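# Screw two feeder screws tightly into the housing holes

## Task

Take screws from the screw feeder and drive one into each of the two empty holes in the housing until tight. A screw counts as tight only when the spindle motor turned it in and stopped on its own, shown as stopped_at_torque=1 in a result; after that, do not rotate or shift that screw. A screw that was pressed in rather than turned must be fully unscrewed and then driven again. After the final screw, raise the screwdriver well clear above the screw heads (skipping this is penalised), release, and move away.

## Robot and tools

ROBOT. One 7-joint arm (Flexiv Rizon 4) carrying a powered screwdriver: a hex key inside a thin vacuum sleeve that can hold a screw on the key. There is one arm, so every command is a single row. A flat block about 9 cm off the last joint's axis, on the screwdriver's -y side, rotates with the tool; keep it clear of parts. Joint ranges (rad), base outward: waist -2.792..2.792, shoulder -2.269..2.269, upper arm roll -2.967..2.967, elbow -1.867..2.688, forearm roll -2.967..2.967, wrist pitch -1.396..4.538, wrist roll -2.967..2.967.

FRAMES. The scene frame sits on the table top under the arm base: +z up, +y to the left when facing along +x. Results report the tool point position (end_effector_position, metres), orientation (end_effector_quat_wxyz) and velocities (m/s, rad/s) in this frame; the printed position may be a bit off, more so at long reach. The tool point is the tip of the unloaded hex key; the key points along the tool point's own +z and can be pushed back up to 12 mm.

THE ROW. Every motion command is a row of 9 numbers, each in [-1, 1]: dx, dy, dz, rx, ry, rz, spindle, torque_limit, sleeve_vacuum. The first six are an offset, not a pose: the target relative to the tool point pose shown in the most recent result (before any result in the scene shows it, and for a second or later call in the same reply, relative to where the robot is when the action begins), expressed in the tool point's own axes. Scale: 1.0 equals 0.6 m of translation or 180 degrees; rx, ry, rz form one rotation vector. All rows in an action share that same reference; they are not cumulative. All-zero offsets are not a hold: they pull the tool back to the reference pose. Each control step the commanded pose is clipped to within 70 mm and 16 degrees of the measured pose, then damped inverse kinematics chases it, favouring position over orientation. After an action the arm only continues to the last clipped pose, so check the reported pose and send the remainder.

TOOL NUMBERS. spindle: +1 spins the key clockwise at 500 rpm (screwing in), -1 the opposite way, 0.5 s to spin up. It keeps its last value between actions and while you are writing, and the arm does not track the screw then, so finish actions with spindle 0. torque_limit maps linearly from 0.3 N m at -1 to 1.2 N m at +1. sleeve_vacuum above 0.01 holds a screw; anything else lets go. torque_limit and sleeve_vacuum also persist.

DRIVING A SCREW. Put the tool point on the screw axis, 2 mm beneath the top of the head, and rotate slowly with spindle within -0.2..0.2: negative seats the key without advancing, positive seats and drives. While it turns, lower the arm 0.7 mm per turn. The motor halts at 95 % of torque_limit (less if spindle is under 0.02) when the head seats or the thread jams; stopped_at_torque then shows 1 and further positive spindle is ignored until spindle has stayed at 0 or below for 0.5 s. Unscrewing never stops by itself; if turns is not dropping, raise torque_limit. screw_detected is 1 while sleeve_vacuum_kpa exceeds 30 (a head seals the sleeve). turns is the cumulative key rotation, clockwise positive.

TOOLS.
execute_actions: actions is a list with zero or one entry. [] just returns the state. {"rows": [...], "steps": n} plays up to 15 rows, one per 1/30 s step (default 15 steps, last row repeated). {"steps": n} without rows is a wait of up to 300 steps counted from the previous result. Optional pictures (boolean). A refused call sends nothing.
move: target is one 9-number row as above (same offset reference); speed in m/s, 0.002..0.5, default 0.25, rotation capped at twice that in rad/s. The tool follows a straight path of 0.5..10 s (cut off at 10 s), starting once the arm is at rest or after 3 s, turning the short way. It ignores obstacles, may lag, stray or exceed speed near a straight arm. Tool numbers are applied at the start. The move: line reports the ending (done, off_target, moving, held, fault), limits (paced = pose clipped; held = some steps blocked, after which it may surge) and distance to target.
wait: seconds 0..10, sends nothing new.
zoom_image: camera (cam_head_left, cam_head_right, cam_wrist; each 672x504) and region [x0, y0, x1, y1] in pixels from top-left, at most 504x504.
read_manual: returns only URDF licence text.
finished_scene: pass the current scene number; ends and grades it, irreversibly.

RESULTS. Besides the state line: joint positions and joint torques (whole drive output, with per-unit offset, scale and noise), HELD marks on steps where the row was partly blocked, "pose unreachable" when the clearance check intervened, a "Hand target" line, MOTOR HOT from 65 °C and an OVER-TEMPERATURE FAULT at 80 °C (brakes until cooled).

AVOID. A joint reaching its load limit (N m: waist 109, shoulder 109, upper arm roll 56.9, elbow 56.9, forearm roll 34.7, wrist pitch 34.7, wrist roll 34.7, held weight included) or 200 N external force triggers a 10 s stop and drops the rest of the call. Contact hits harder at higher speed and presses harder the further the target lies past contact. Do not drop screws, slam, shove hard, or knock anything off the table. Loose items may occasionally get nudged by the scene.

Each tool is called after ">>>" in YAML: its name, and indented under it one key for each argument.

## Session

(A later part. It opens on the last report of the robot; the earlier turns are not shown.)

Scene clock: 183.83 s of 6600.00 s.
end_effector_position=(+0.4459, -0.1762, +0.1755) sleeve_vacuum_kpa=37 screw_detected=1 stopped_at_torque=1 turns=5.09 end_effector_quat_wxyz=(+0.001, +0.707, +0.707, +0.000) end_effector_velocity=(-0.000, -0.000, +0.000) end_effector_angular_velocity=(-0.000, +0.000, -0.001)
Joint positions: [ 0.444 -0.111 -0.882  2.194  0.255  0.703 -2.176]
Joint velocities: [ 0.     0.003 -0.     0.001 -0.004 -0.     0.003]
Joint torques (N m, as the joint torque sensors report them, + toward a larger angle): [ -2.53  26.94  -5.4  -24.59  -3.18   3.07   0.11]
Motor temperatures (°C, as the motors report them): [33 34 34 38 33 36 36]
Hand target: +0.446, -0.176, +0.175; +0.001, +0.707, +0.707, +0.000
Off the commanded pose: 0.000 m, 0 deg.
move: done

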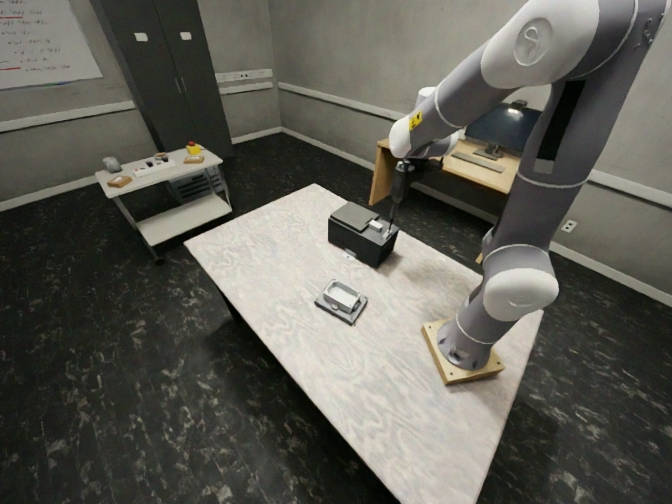

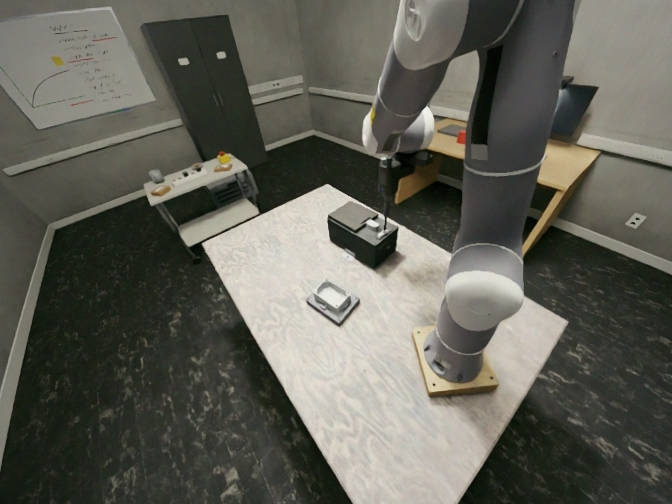

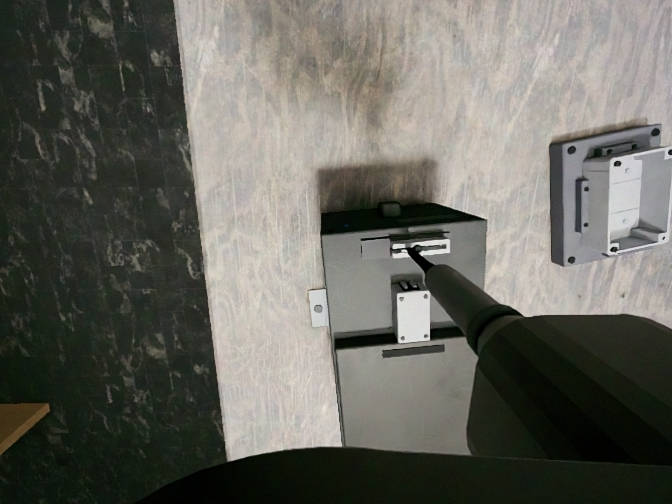

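>>> move:
  target: [0,0,-0.04,0,0,0,0,0,1]
  speed: 0.06

>>> move:
  target: [0.2,0,0,0,0,0,0,0,1]

>>> move:
  target: [0.3987,0.025,0.1775,0,0,0,0,0,1]

>>> zoom_image:
  camera: "cam_wrist"
  region: [385,225,435,275]

Scene clock: 188.93 s of 6600.00 s.
end_effector_position=(+0.4460, -0.1764, +0.1995) sleeve_vacuum_kpa=39 screw_detected=1 stopped_at_torque=1 turns=5.09 end_effector_quat_wxyz=(+0.001, +0.708, +0.707, +0.000) end_effector_velocity=(-0.001, +0.000, +0.000) end_effector_angular_velocity=(-0.000, +0.002, -0.000)
Joint positions: [ 0.449 -0.031 -0.883  2.191  0.167  0.658 -2.113]
Joint velocities: [-0.     0.002  0.001  0.001 -0.003 -0.001  0.003]
Joint torques (N m, as the joint torque sensors report them, + toward a larger angle): [ -2.31  24.47  -3.45 -26.14  -3.41   3.5    0.81]
Motor temperatures (°C, as the motors report them): [33 34 34 38 33 36 36]
Hand target: +0.446, -0.176, +0.200; +0.001, +0.708, +0.707, +0.000
Off the commanded pose: 0.000 m, 0 deg.
After step 90, 1.33 s passed at rest.
move: done

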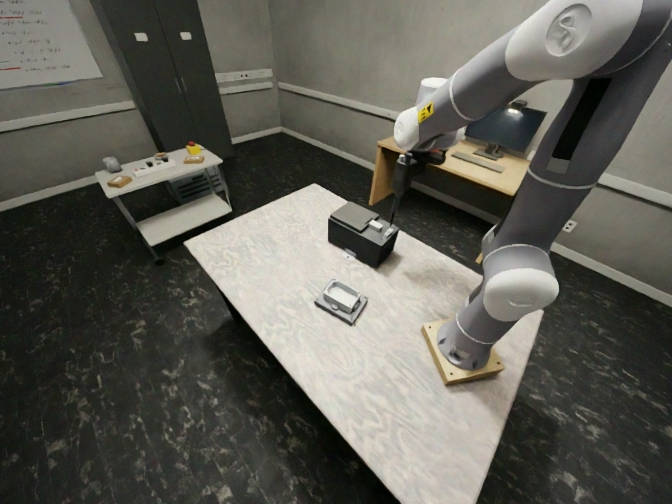

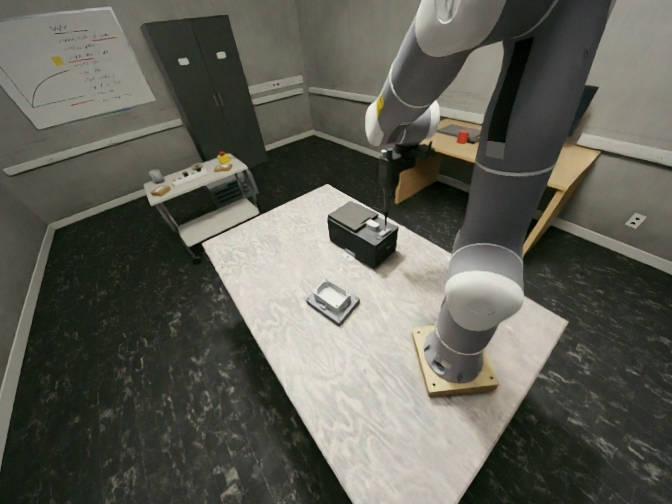

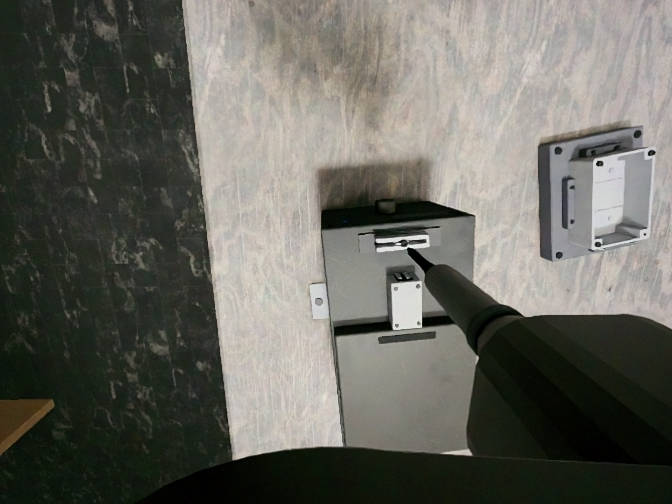

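Scene clock: 189.87 s of 6600.00 s.
end_effector_position=(+0.4464, -0.0560, +0.1994) sleeve_vacuum_kpa=39 screw_detected=1 stopped_at_torque=1 turns=5.09 end_effector_quat_wxyz=(+0.001, +0.708, +0.707, +0.001) end_effector_velocity=(-0.000, +0.001, -0.000) end_effector_angular_velocity=(-0.001, +0.000, -0.001)
Joint positions: [ 0.508  0.187 -0.651  2.363 -0.021  0.698 -1.703]
Joint velocities: [-0.     0.001  0.003  0.002 -0.003  0.     0.005]
Joint torques (N m, as the joint torque sensors report them, + toward a larger angle): [ -4.02  21.97   0.99 -26.07  -2.97   5.25   0.13]
Motor temperatures (°C, as the motors report them): [33 34 34 38 33 36 36]
Hand target: +0.447, -0.056, +0.199; +0.001, +0.708, +0.707, +0.001
Off the commanded pose: 0.000 m, 0 deg.
move: done

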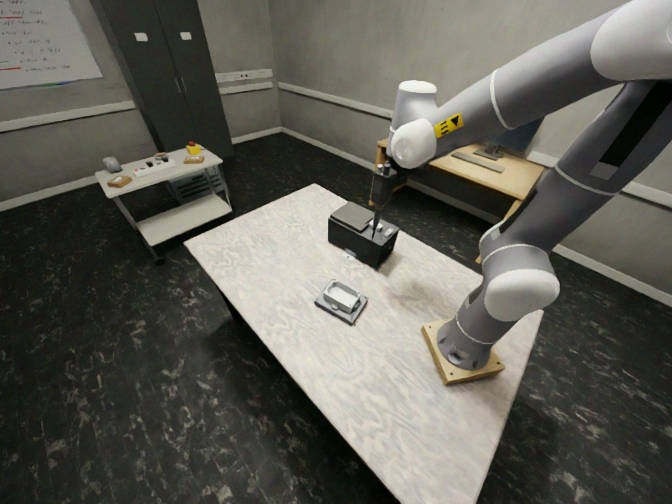

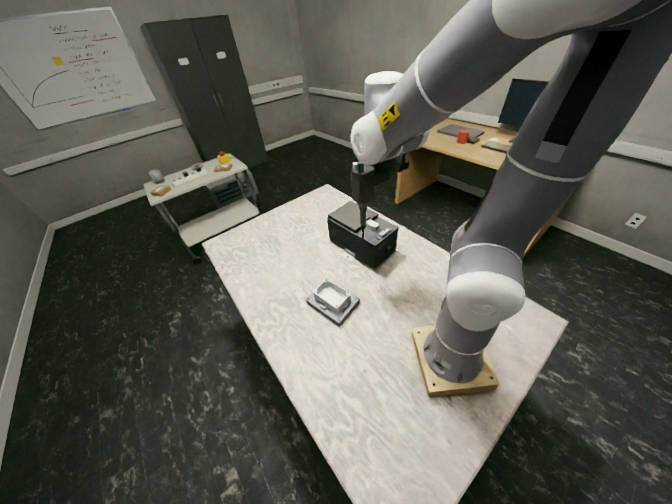

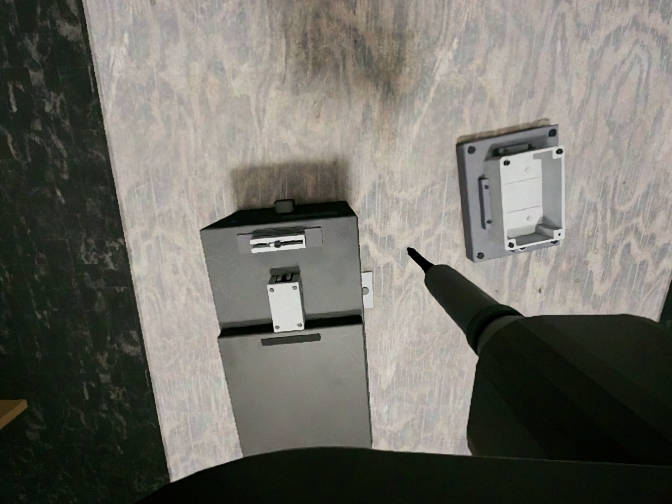

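Scene clock: 191.40 s of 6600.00 s.
end_effector_position=(+0.4625, +0.1836, +0.0928) sleeve_vacuum_kpa=39 screw_detected=1 stopped_at_torque=1 turns=5.09 end_effector_quat_wxyz=(+0.001, +0.708, +0.707, +0.001) end_effector_velocity=(+0.001, +0.000, +0.000) end_effector_angular_velocity=(+0.001, -0.001, -0.000)
Joint positions: [ 0.817 -0.098 -0.377  2.409  0.168  1.023 -1.273]
Joint velocities: [ 0.    -0.001  0.    -0.001  0.001  0.002 -0.   ]
Joint torques (N m, as the joint torque sensors report them, + toward a larger angle): [ -1.1   30.01  -0.97 -20.91  -1.28   5.55   0.09]
Motor temperatures (°C, as the motors report them): [33 34 34 38 33 36 36]
Hand target: +0.463, +0.184, +0.093; +0.001, +0.708, +0.707, +0.001
Off the commanded pose: 0.001 m, 0 deg.
move: done

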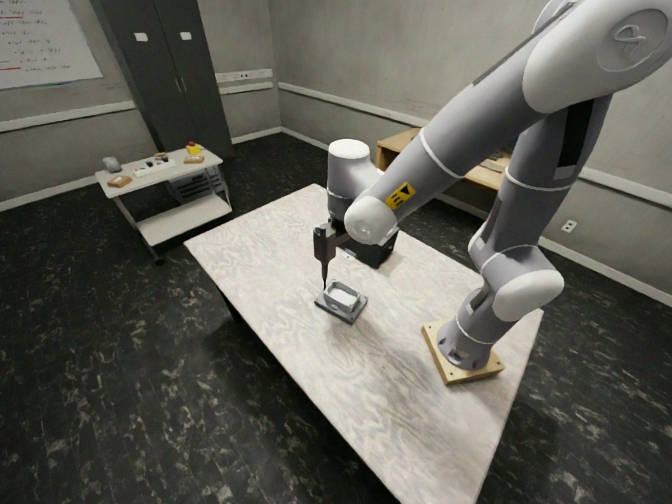

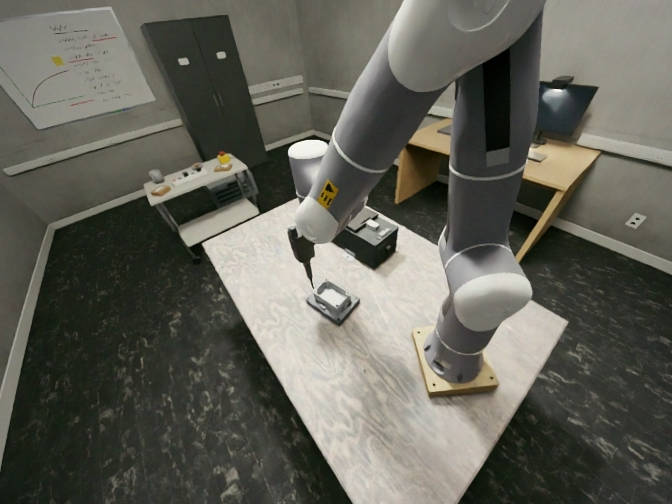

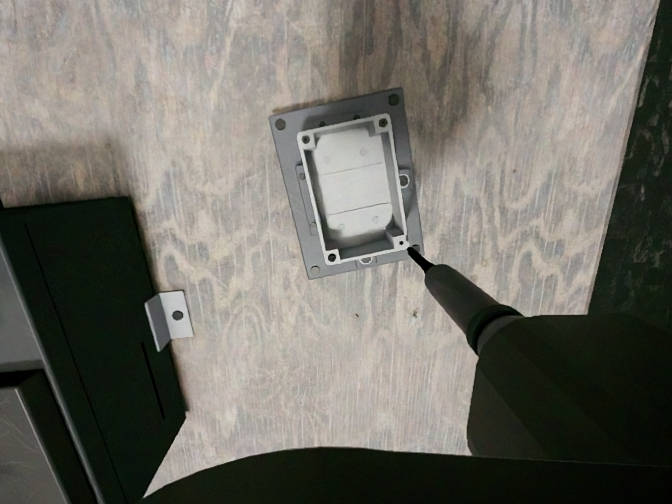

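Region (385, 225, 435, 275) of cam_wrist's 672x504 image, scaled by 10.080, with more detail than that image has.

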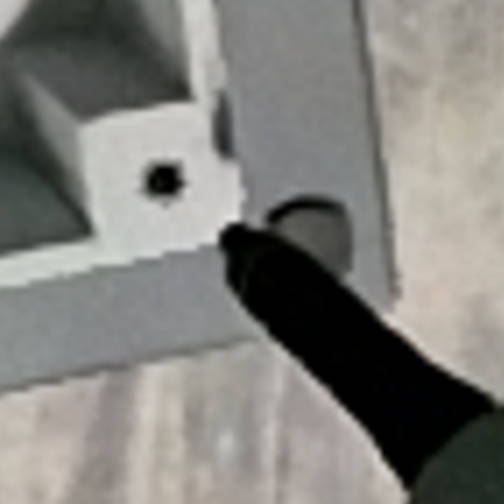

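Want hole at (200,206); now (163,180).

>>> move:
  target: [-0.0058,-0.0045,0,0,0,0,0,0,1]
  speed: 0.02

>>> zoom_image:
  camera: "cam_wrist"
  region: [385,225,435,275]

>>> zoom_image:
  camera: "cam_head_left"
  region: [308,270,343,305]

Scene clock: 199.17 s of 6600.00 s.
end_effector_position=(+0.4597, +0.1803, +0.0927) sleeve_vacuum_kpa=39 screw_detected=1 stopped_at_torque=1 turns=5.09 end_effector_quat_wxyz=(+0.001, +0.708, +0.707, +0.000) end_effector_velocity=(-0.000, +0.000, +0.000) end_effector_angular_velocity=(+0.000, -0.000, +0.000)
Joint positions: [ 0.814 -0.091 -0.378  2.419  0.165  1.026 -1.276]
Joint velocities: [-0.  0.  0.  0. -0.  0. -0.]
Joint torques (N m, as the joint torque sensors report them, + toward a larger angle): [ -3.    31.18  -2.62 -19.25  -1.8    5.63  -0.03]
Motor temperatures (°C, as the motors report them): [33 34 34 38 33 36 36]
Hand target: +0.460, +0.180, +0.093; +0.001, +0.708, +0.707, +0.001
Off the commanded pose: 0.000 m, 0 deg.
After step 90, 4.07 s passed at rest.
move: done

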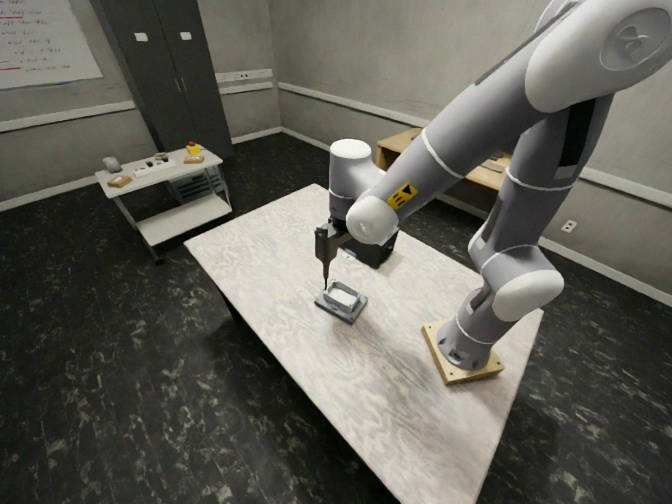

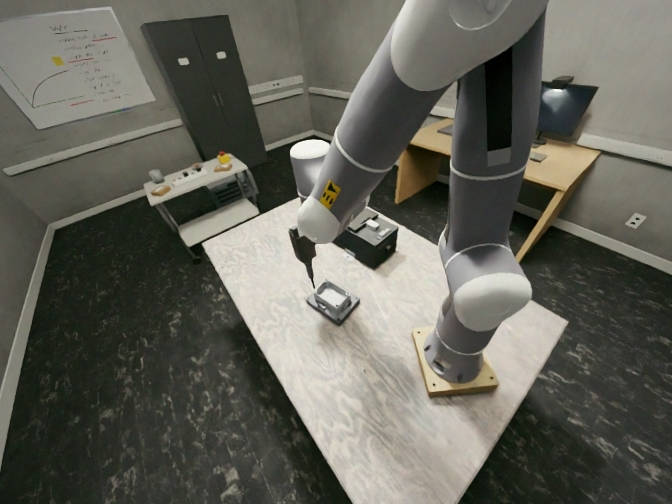

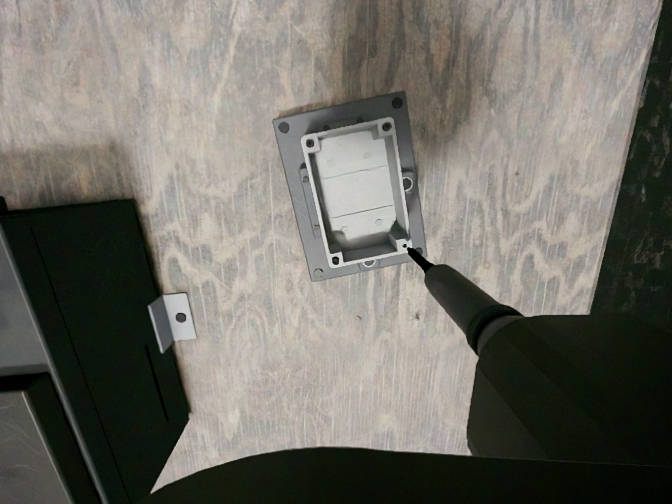

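Region (385, 225, 435, 275) of cam_wrist's 672x504 image, scaled by 10.080, with more detail than that image has.

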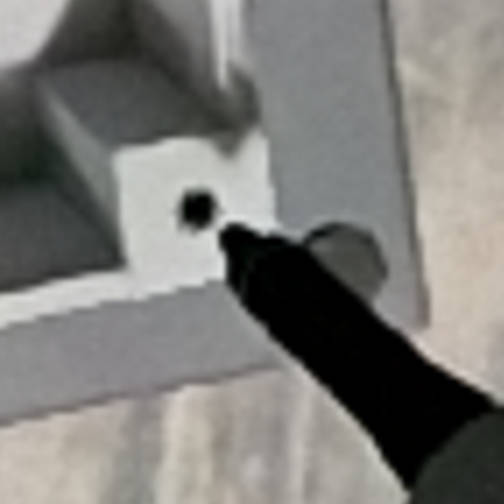

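Region (308, 270, 343, 305) of cam_head_left's 672x504 image, scaled by 14.400, with more detail than that image has.

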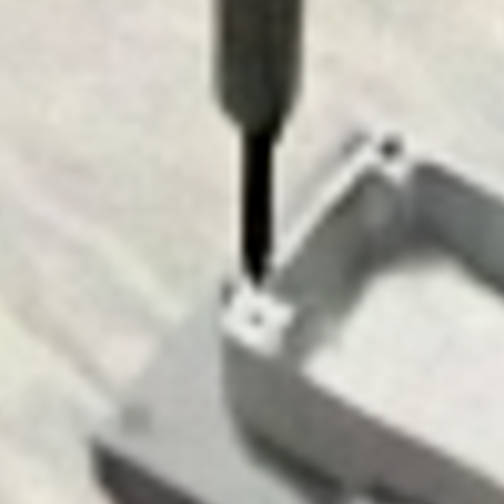

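>>> move:
  target: [-0.0006,0.0005,0.0195,0,0,0,0,0,1]
  speed: 0.02

>>> move:
  target: [0,0,0.0225,0,0,0,0.4,0,1]
  speed: 0.0026

>>> execute_actions:
  actions:
    - {"steps":20}
  pictures: false

>>> execute_actions:
  actions:
    - {"rows":[[0,0,0,0,0,0,0,0,1]],"steps":3}
  pictures: false

Scene clock: 207.37 s of 6600.00 s.
end_effector_position=(+0.4598, +0.1798, +0.0809) sleeve_vacuum_kpa=39 screw_detected=1 stopped_at_torque=1 turns=5.09 end_effector_quat_wxyz=(+0.001, +0.708, +0.707, +0.000) end_effector_velocity=(+0.001, +0.000, -0.000) end_effector_angular_velocity=(+0.001, -0.002, +0.000)
Joint positions: [ 0.814 -0.132 -0.374  2.414  0.202  1.057 -1.303]
Joint velocities: [ 0.    -0.002  0.    -0.001  0.003  0.003 -0.003]
Joint torques (N m, as the joint torque sensors report them, + toward a larger angle): [ -2.95  31.03  -1.59 -19.47  -1.09   5.6   -0.24]
Motor temperatures (°C, as the motors report them): [33 34 34 38 33 36 36]
Hand target: +0.460, +0.180, +0.081; +0.001, +0.708, +0.707, +0.000
Off the commanded pose: 0.000 m, 0 deg.
After step 90, 4.40 s passed at rest.
move: done

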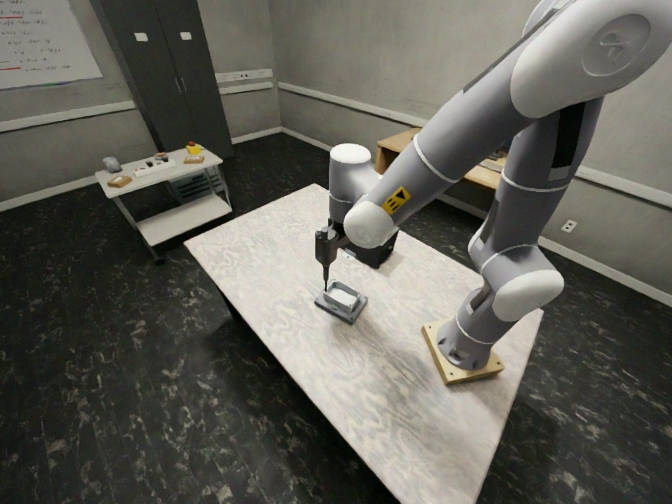

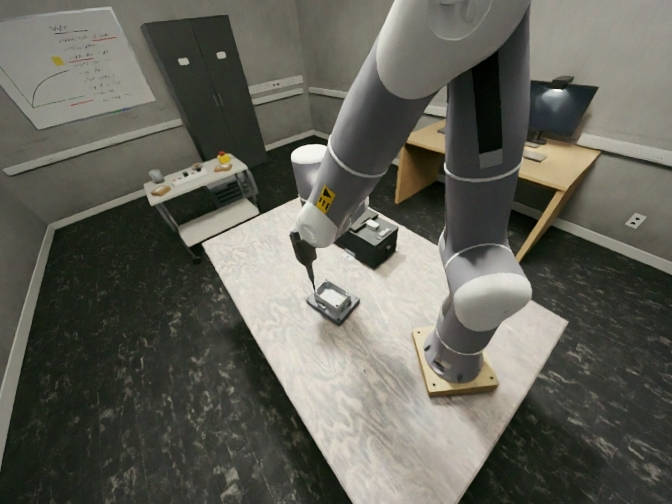

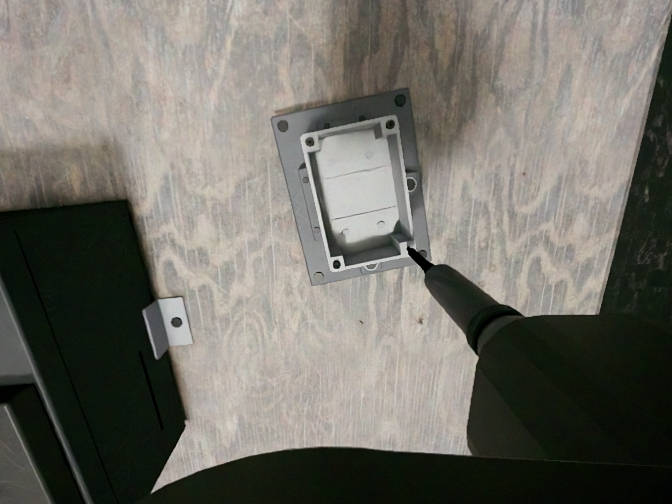

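Scene clock: 212.77 s of 6600.00 s.
end_effector_position=(+0.4601, +0.1801, +0.0677) sleeve_vacuum_kpa=40 screw_detected=1 stopped_at_torque=1 turns=22.05 end_effector_quat_wxyz=(+0.001, +0.708, +0.707, +0.001) end_effector_velocity=(+0.000, -0.000, -0.000) end_effector_angular_velocity=(+0.000, -0.000, -0.000)
Joint positions: [ 0.813 -0.179 -0.365  2.406  0.247  1.091 -1.335]
Joint velocities: [-0. -0.  0.  0.  0.  0. -0.]
Joint torques (N m, as the joint torque sensors report them, + toward a larger angle): [ -3.4   29.27  -2.3  -16.68  -1.46   4.77  -0.11]
Motor temperatures (°C, as the motors report them): [33 34 34 37 33 36 36]
Hand target: +0.460, +0.180, +0.067; +0.001, +0.708, +0.707, +0.000
Off the commanded pose: 0.000 m, 0 deg.
move: done

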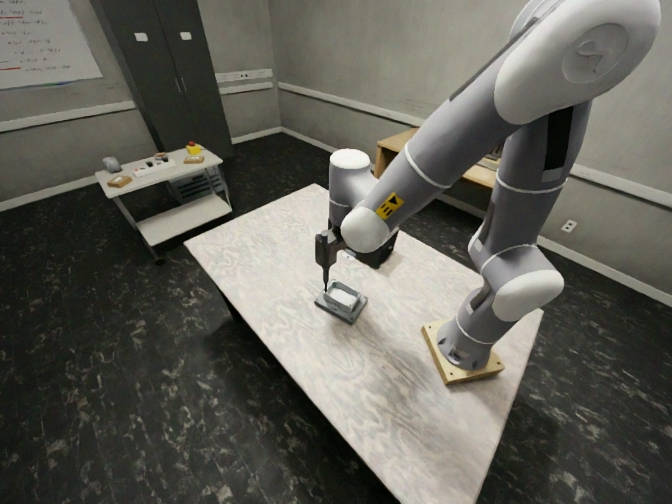

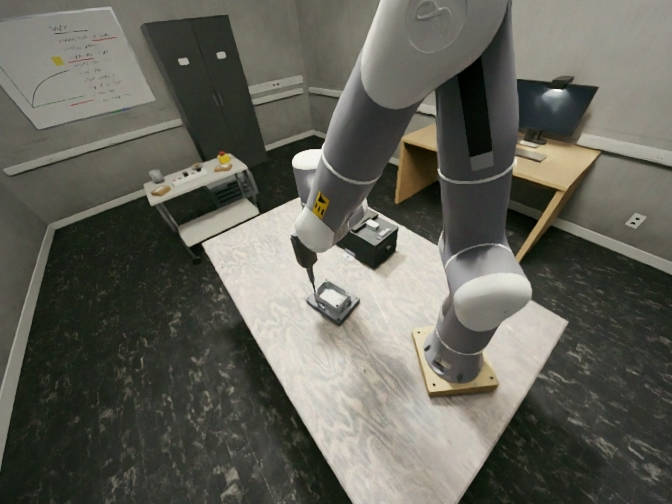

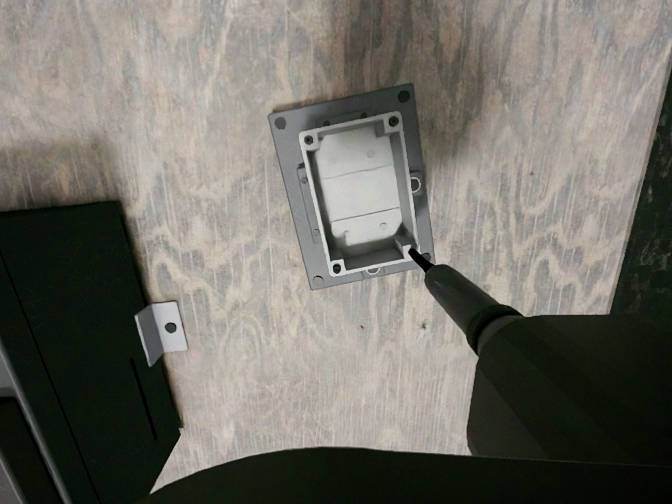

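Scene clock: 213.43 s of 6600.00 s.
end_effector_position=(+0.4601, +0.1801, +0.0677) sleeve_vacuum_kpa=40 screw_detected=1 stopped_at_torque=1 turns=22.05 end_effector_quat_wxyz=(+0.001, +0.708, +0.707, +0.001) end_effector_velocity=(-0.000, -0.000, -0.000) end_effector_angular_velocity=(-0.000, +0.001, +0.000)
Joint positions: [ 0.813 -0.179 -0.365  2.406  0.248  1.091 -1.335]
Joint velocities: [-0. -0.  0.  0. -0. -0.  0.]
Joint torques (N m, as the joint torque sensors report them, + toward a larger angle): [ -2.97  29.12  -2.53 -16.43  -1.24   4.61  -0.24]
Motor temperatures (°C, as the motors report them): [33 34 34 37 33 36 36]
Hand target: +0.460, +0.180, +0.067; +0.001, +0.708, +0.707, +0.000
Off the commanded pose: 0.000 m, 0 deg.
Steps of this call (steps 1 to 20: nothing new was sent). Readings (end_effector_position | what the end effector reports):
1: (+0.4601, +0.1801, +0.0677) | sleeve_vacuum_kpa=40 screw_detected=1 stopped_at_torque=1 turns=22.05
2: (+0.4601, +0.1801, +0.0677) | sleeve_vacuum_kpa=40 screw_detected=1 stopped_at_torque=1 turns=22.05
4: (+0.4601, +0.1801, +0.0677) | sleeve_vacuum_kpa=40 screw_detected=1 stopped_at_torque=1 turns=22.05
8: (+0.4601, +0.1801, +0.0677) | sleeve_vacuum_kpa=40 screw_detected=1 stopped_at_torque=1 turns=22.05
20: the state above

Scene clock: 213.53 s of 6600.00 s.
end_effector_position=(+0.4602, +0.1802, +0.0678) sleeve_vacuum_kpa=40 screw_detected=1 stopped_at_torque=1 turns=22.05 end_effector_quat_wxyz=(+0.001, +0.708, +0.707, +0.001) end_effector_velocity=(-0.000, -0.000, -0.000) end_effector_angular_velocity=(-0.000, +0.001, -0.000)
Joint positions: [ 0.813 -0.179 -0.365  2.406  0.248  1.091 -1.335]
Joint velocities: [ 0.     0.    -0.     0.     0.    -0.001 -0.   ]
Joint torques (N m, as the joint torque sensors report them, + toward a larger angle): [ -1.93  32.04  -2.69 -16.98  -1.45   4.7    0.16]
Motor temperatures (°C, as the motors report them): [33 34 34 37 33 36 36]
Hand target: +0.460, +0.180, +0.068; +0.001, +0.708, +0.707, +0.001
Off the commanded pose: 0.000 m, 0 deg.
Steps of this call (steps 1 to 3: all 3 steps of this action). Readings (end_effector_position | what the end effector reports):
1: (+0.4601, +0.1801, +0.0677) | sleeve_vacuum_kpa=40 screw_detected=1 stopped_at_torque=1 turns=22.05
2: (+0.4601, +0.1801, +0.0677) | sleeve_vacuum_kpa=40 screw_detected=1 stopped_at_torque=1 turns=22.05
3: the state above

>>> move:
  target: [0,0,-0.25,0,0,0,0,0,0]

>>> finished_scene:
  scene: 1

Scene clock: 218.20 s of 6600.00 s.
end_effector_position=(+0.4598, +0.1802, +0.2179) sleeve_vacuum_kpa=0 screw_detected=0 stopped_at_torque=1 turns=22.05 end_effector_quat_wxyz=(+0.000, +0.708, +0.706, +0.001) end_effector_velocity=(-0.000, +0.000, +0.001) end_effector_angular_velocity=(-0.000, +0.001, +0.001)
Joint positions: [ 0.785  0.242 -0.361  2.332 -0.039  0.632 -1.126]
Joint velocities: [ 0.     0.001  0.001 -0.002 -0.    -0.003  0.001]
Joint torques (N m, as the joint torque sensors report them, + toward a larger angle): [ -1.24  25.47   1.86 -29.53  -3.03   4.1    0.47]
Motor temperatures (°C, as the motors report them): [33 34 34 37 33 36 36]
Hand target: +0.460, +0.180, +0.218; +0.000, +0.708, +0.707, +0.001
Off the commanded pose: 0.000 m, 0 deg.
After step 90, 0.60 s passed at rest.
move: done

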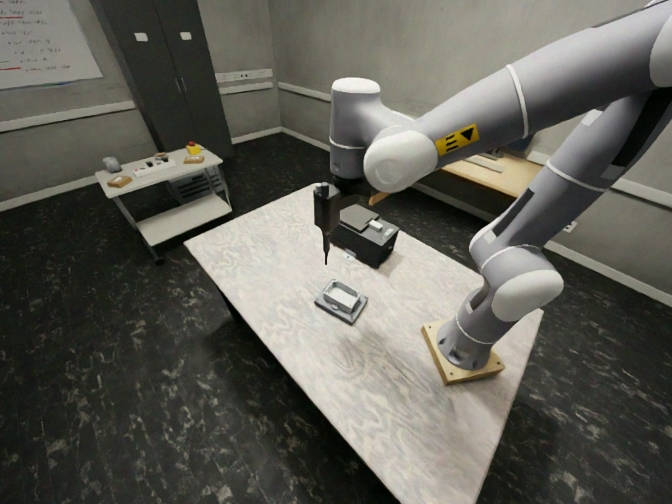

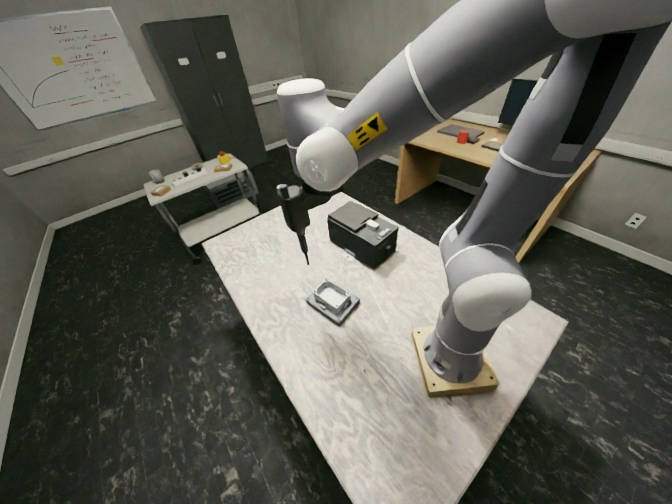

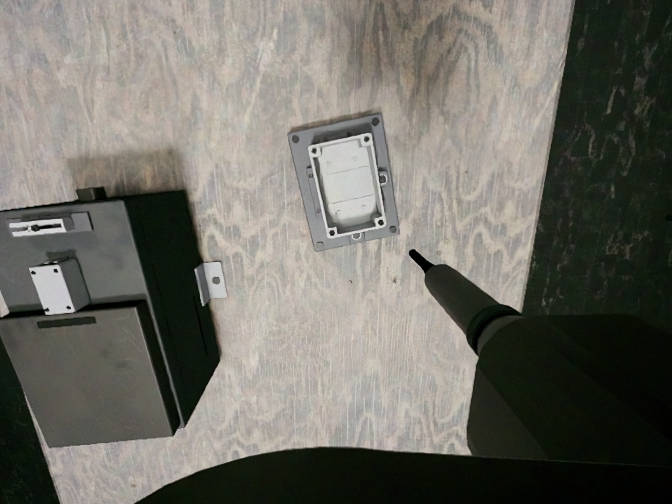

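The scene is finished: the task was done.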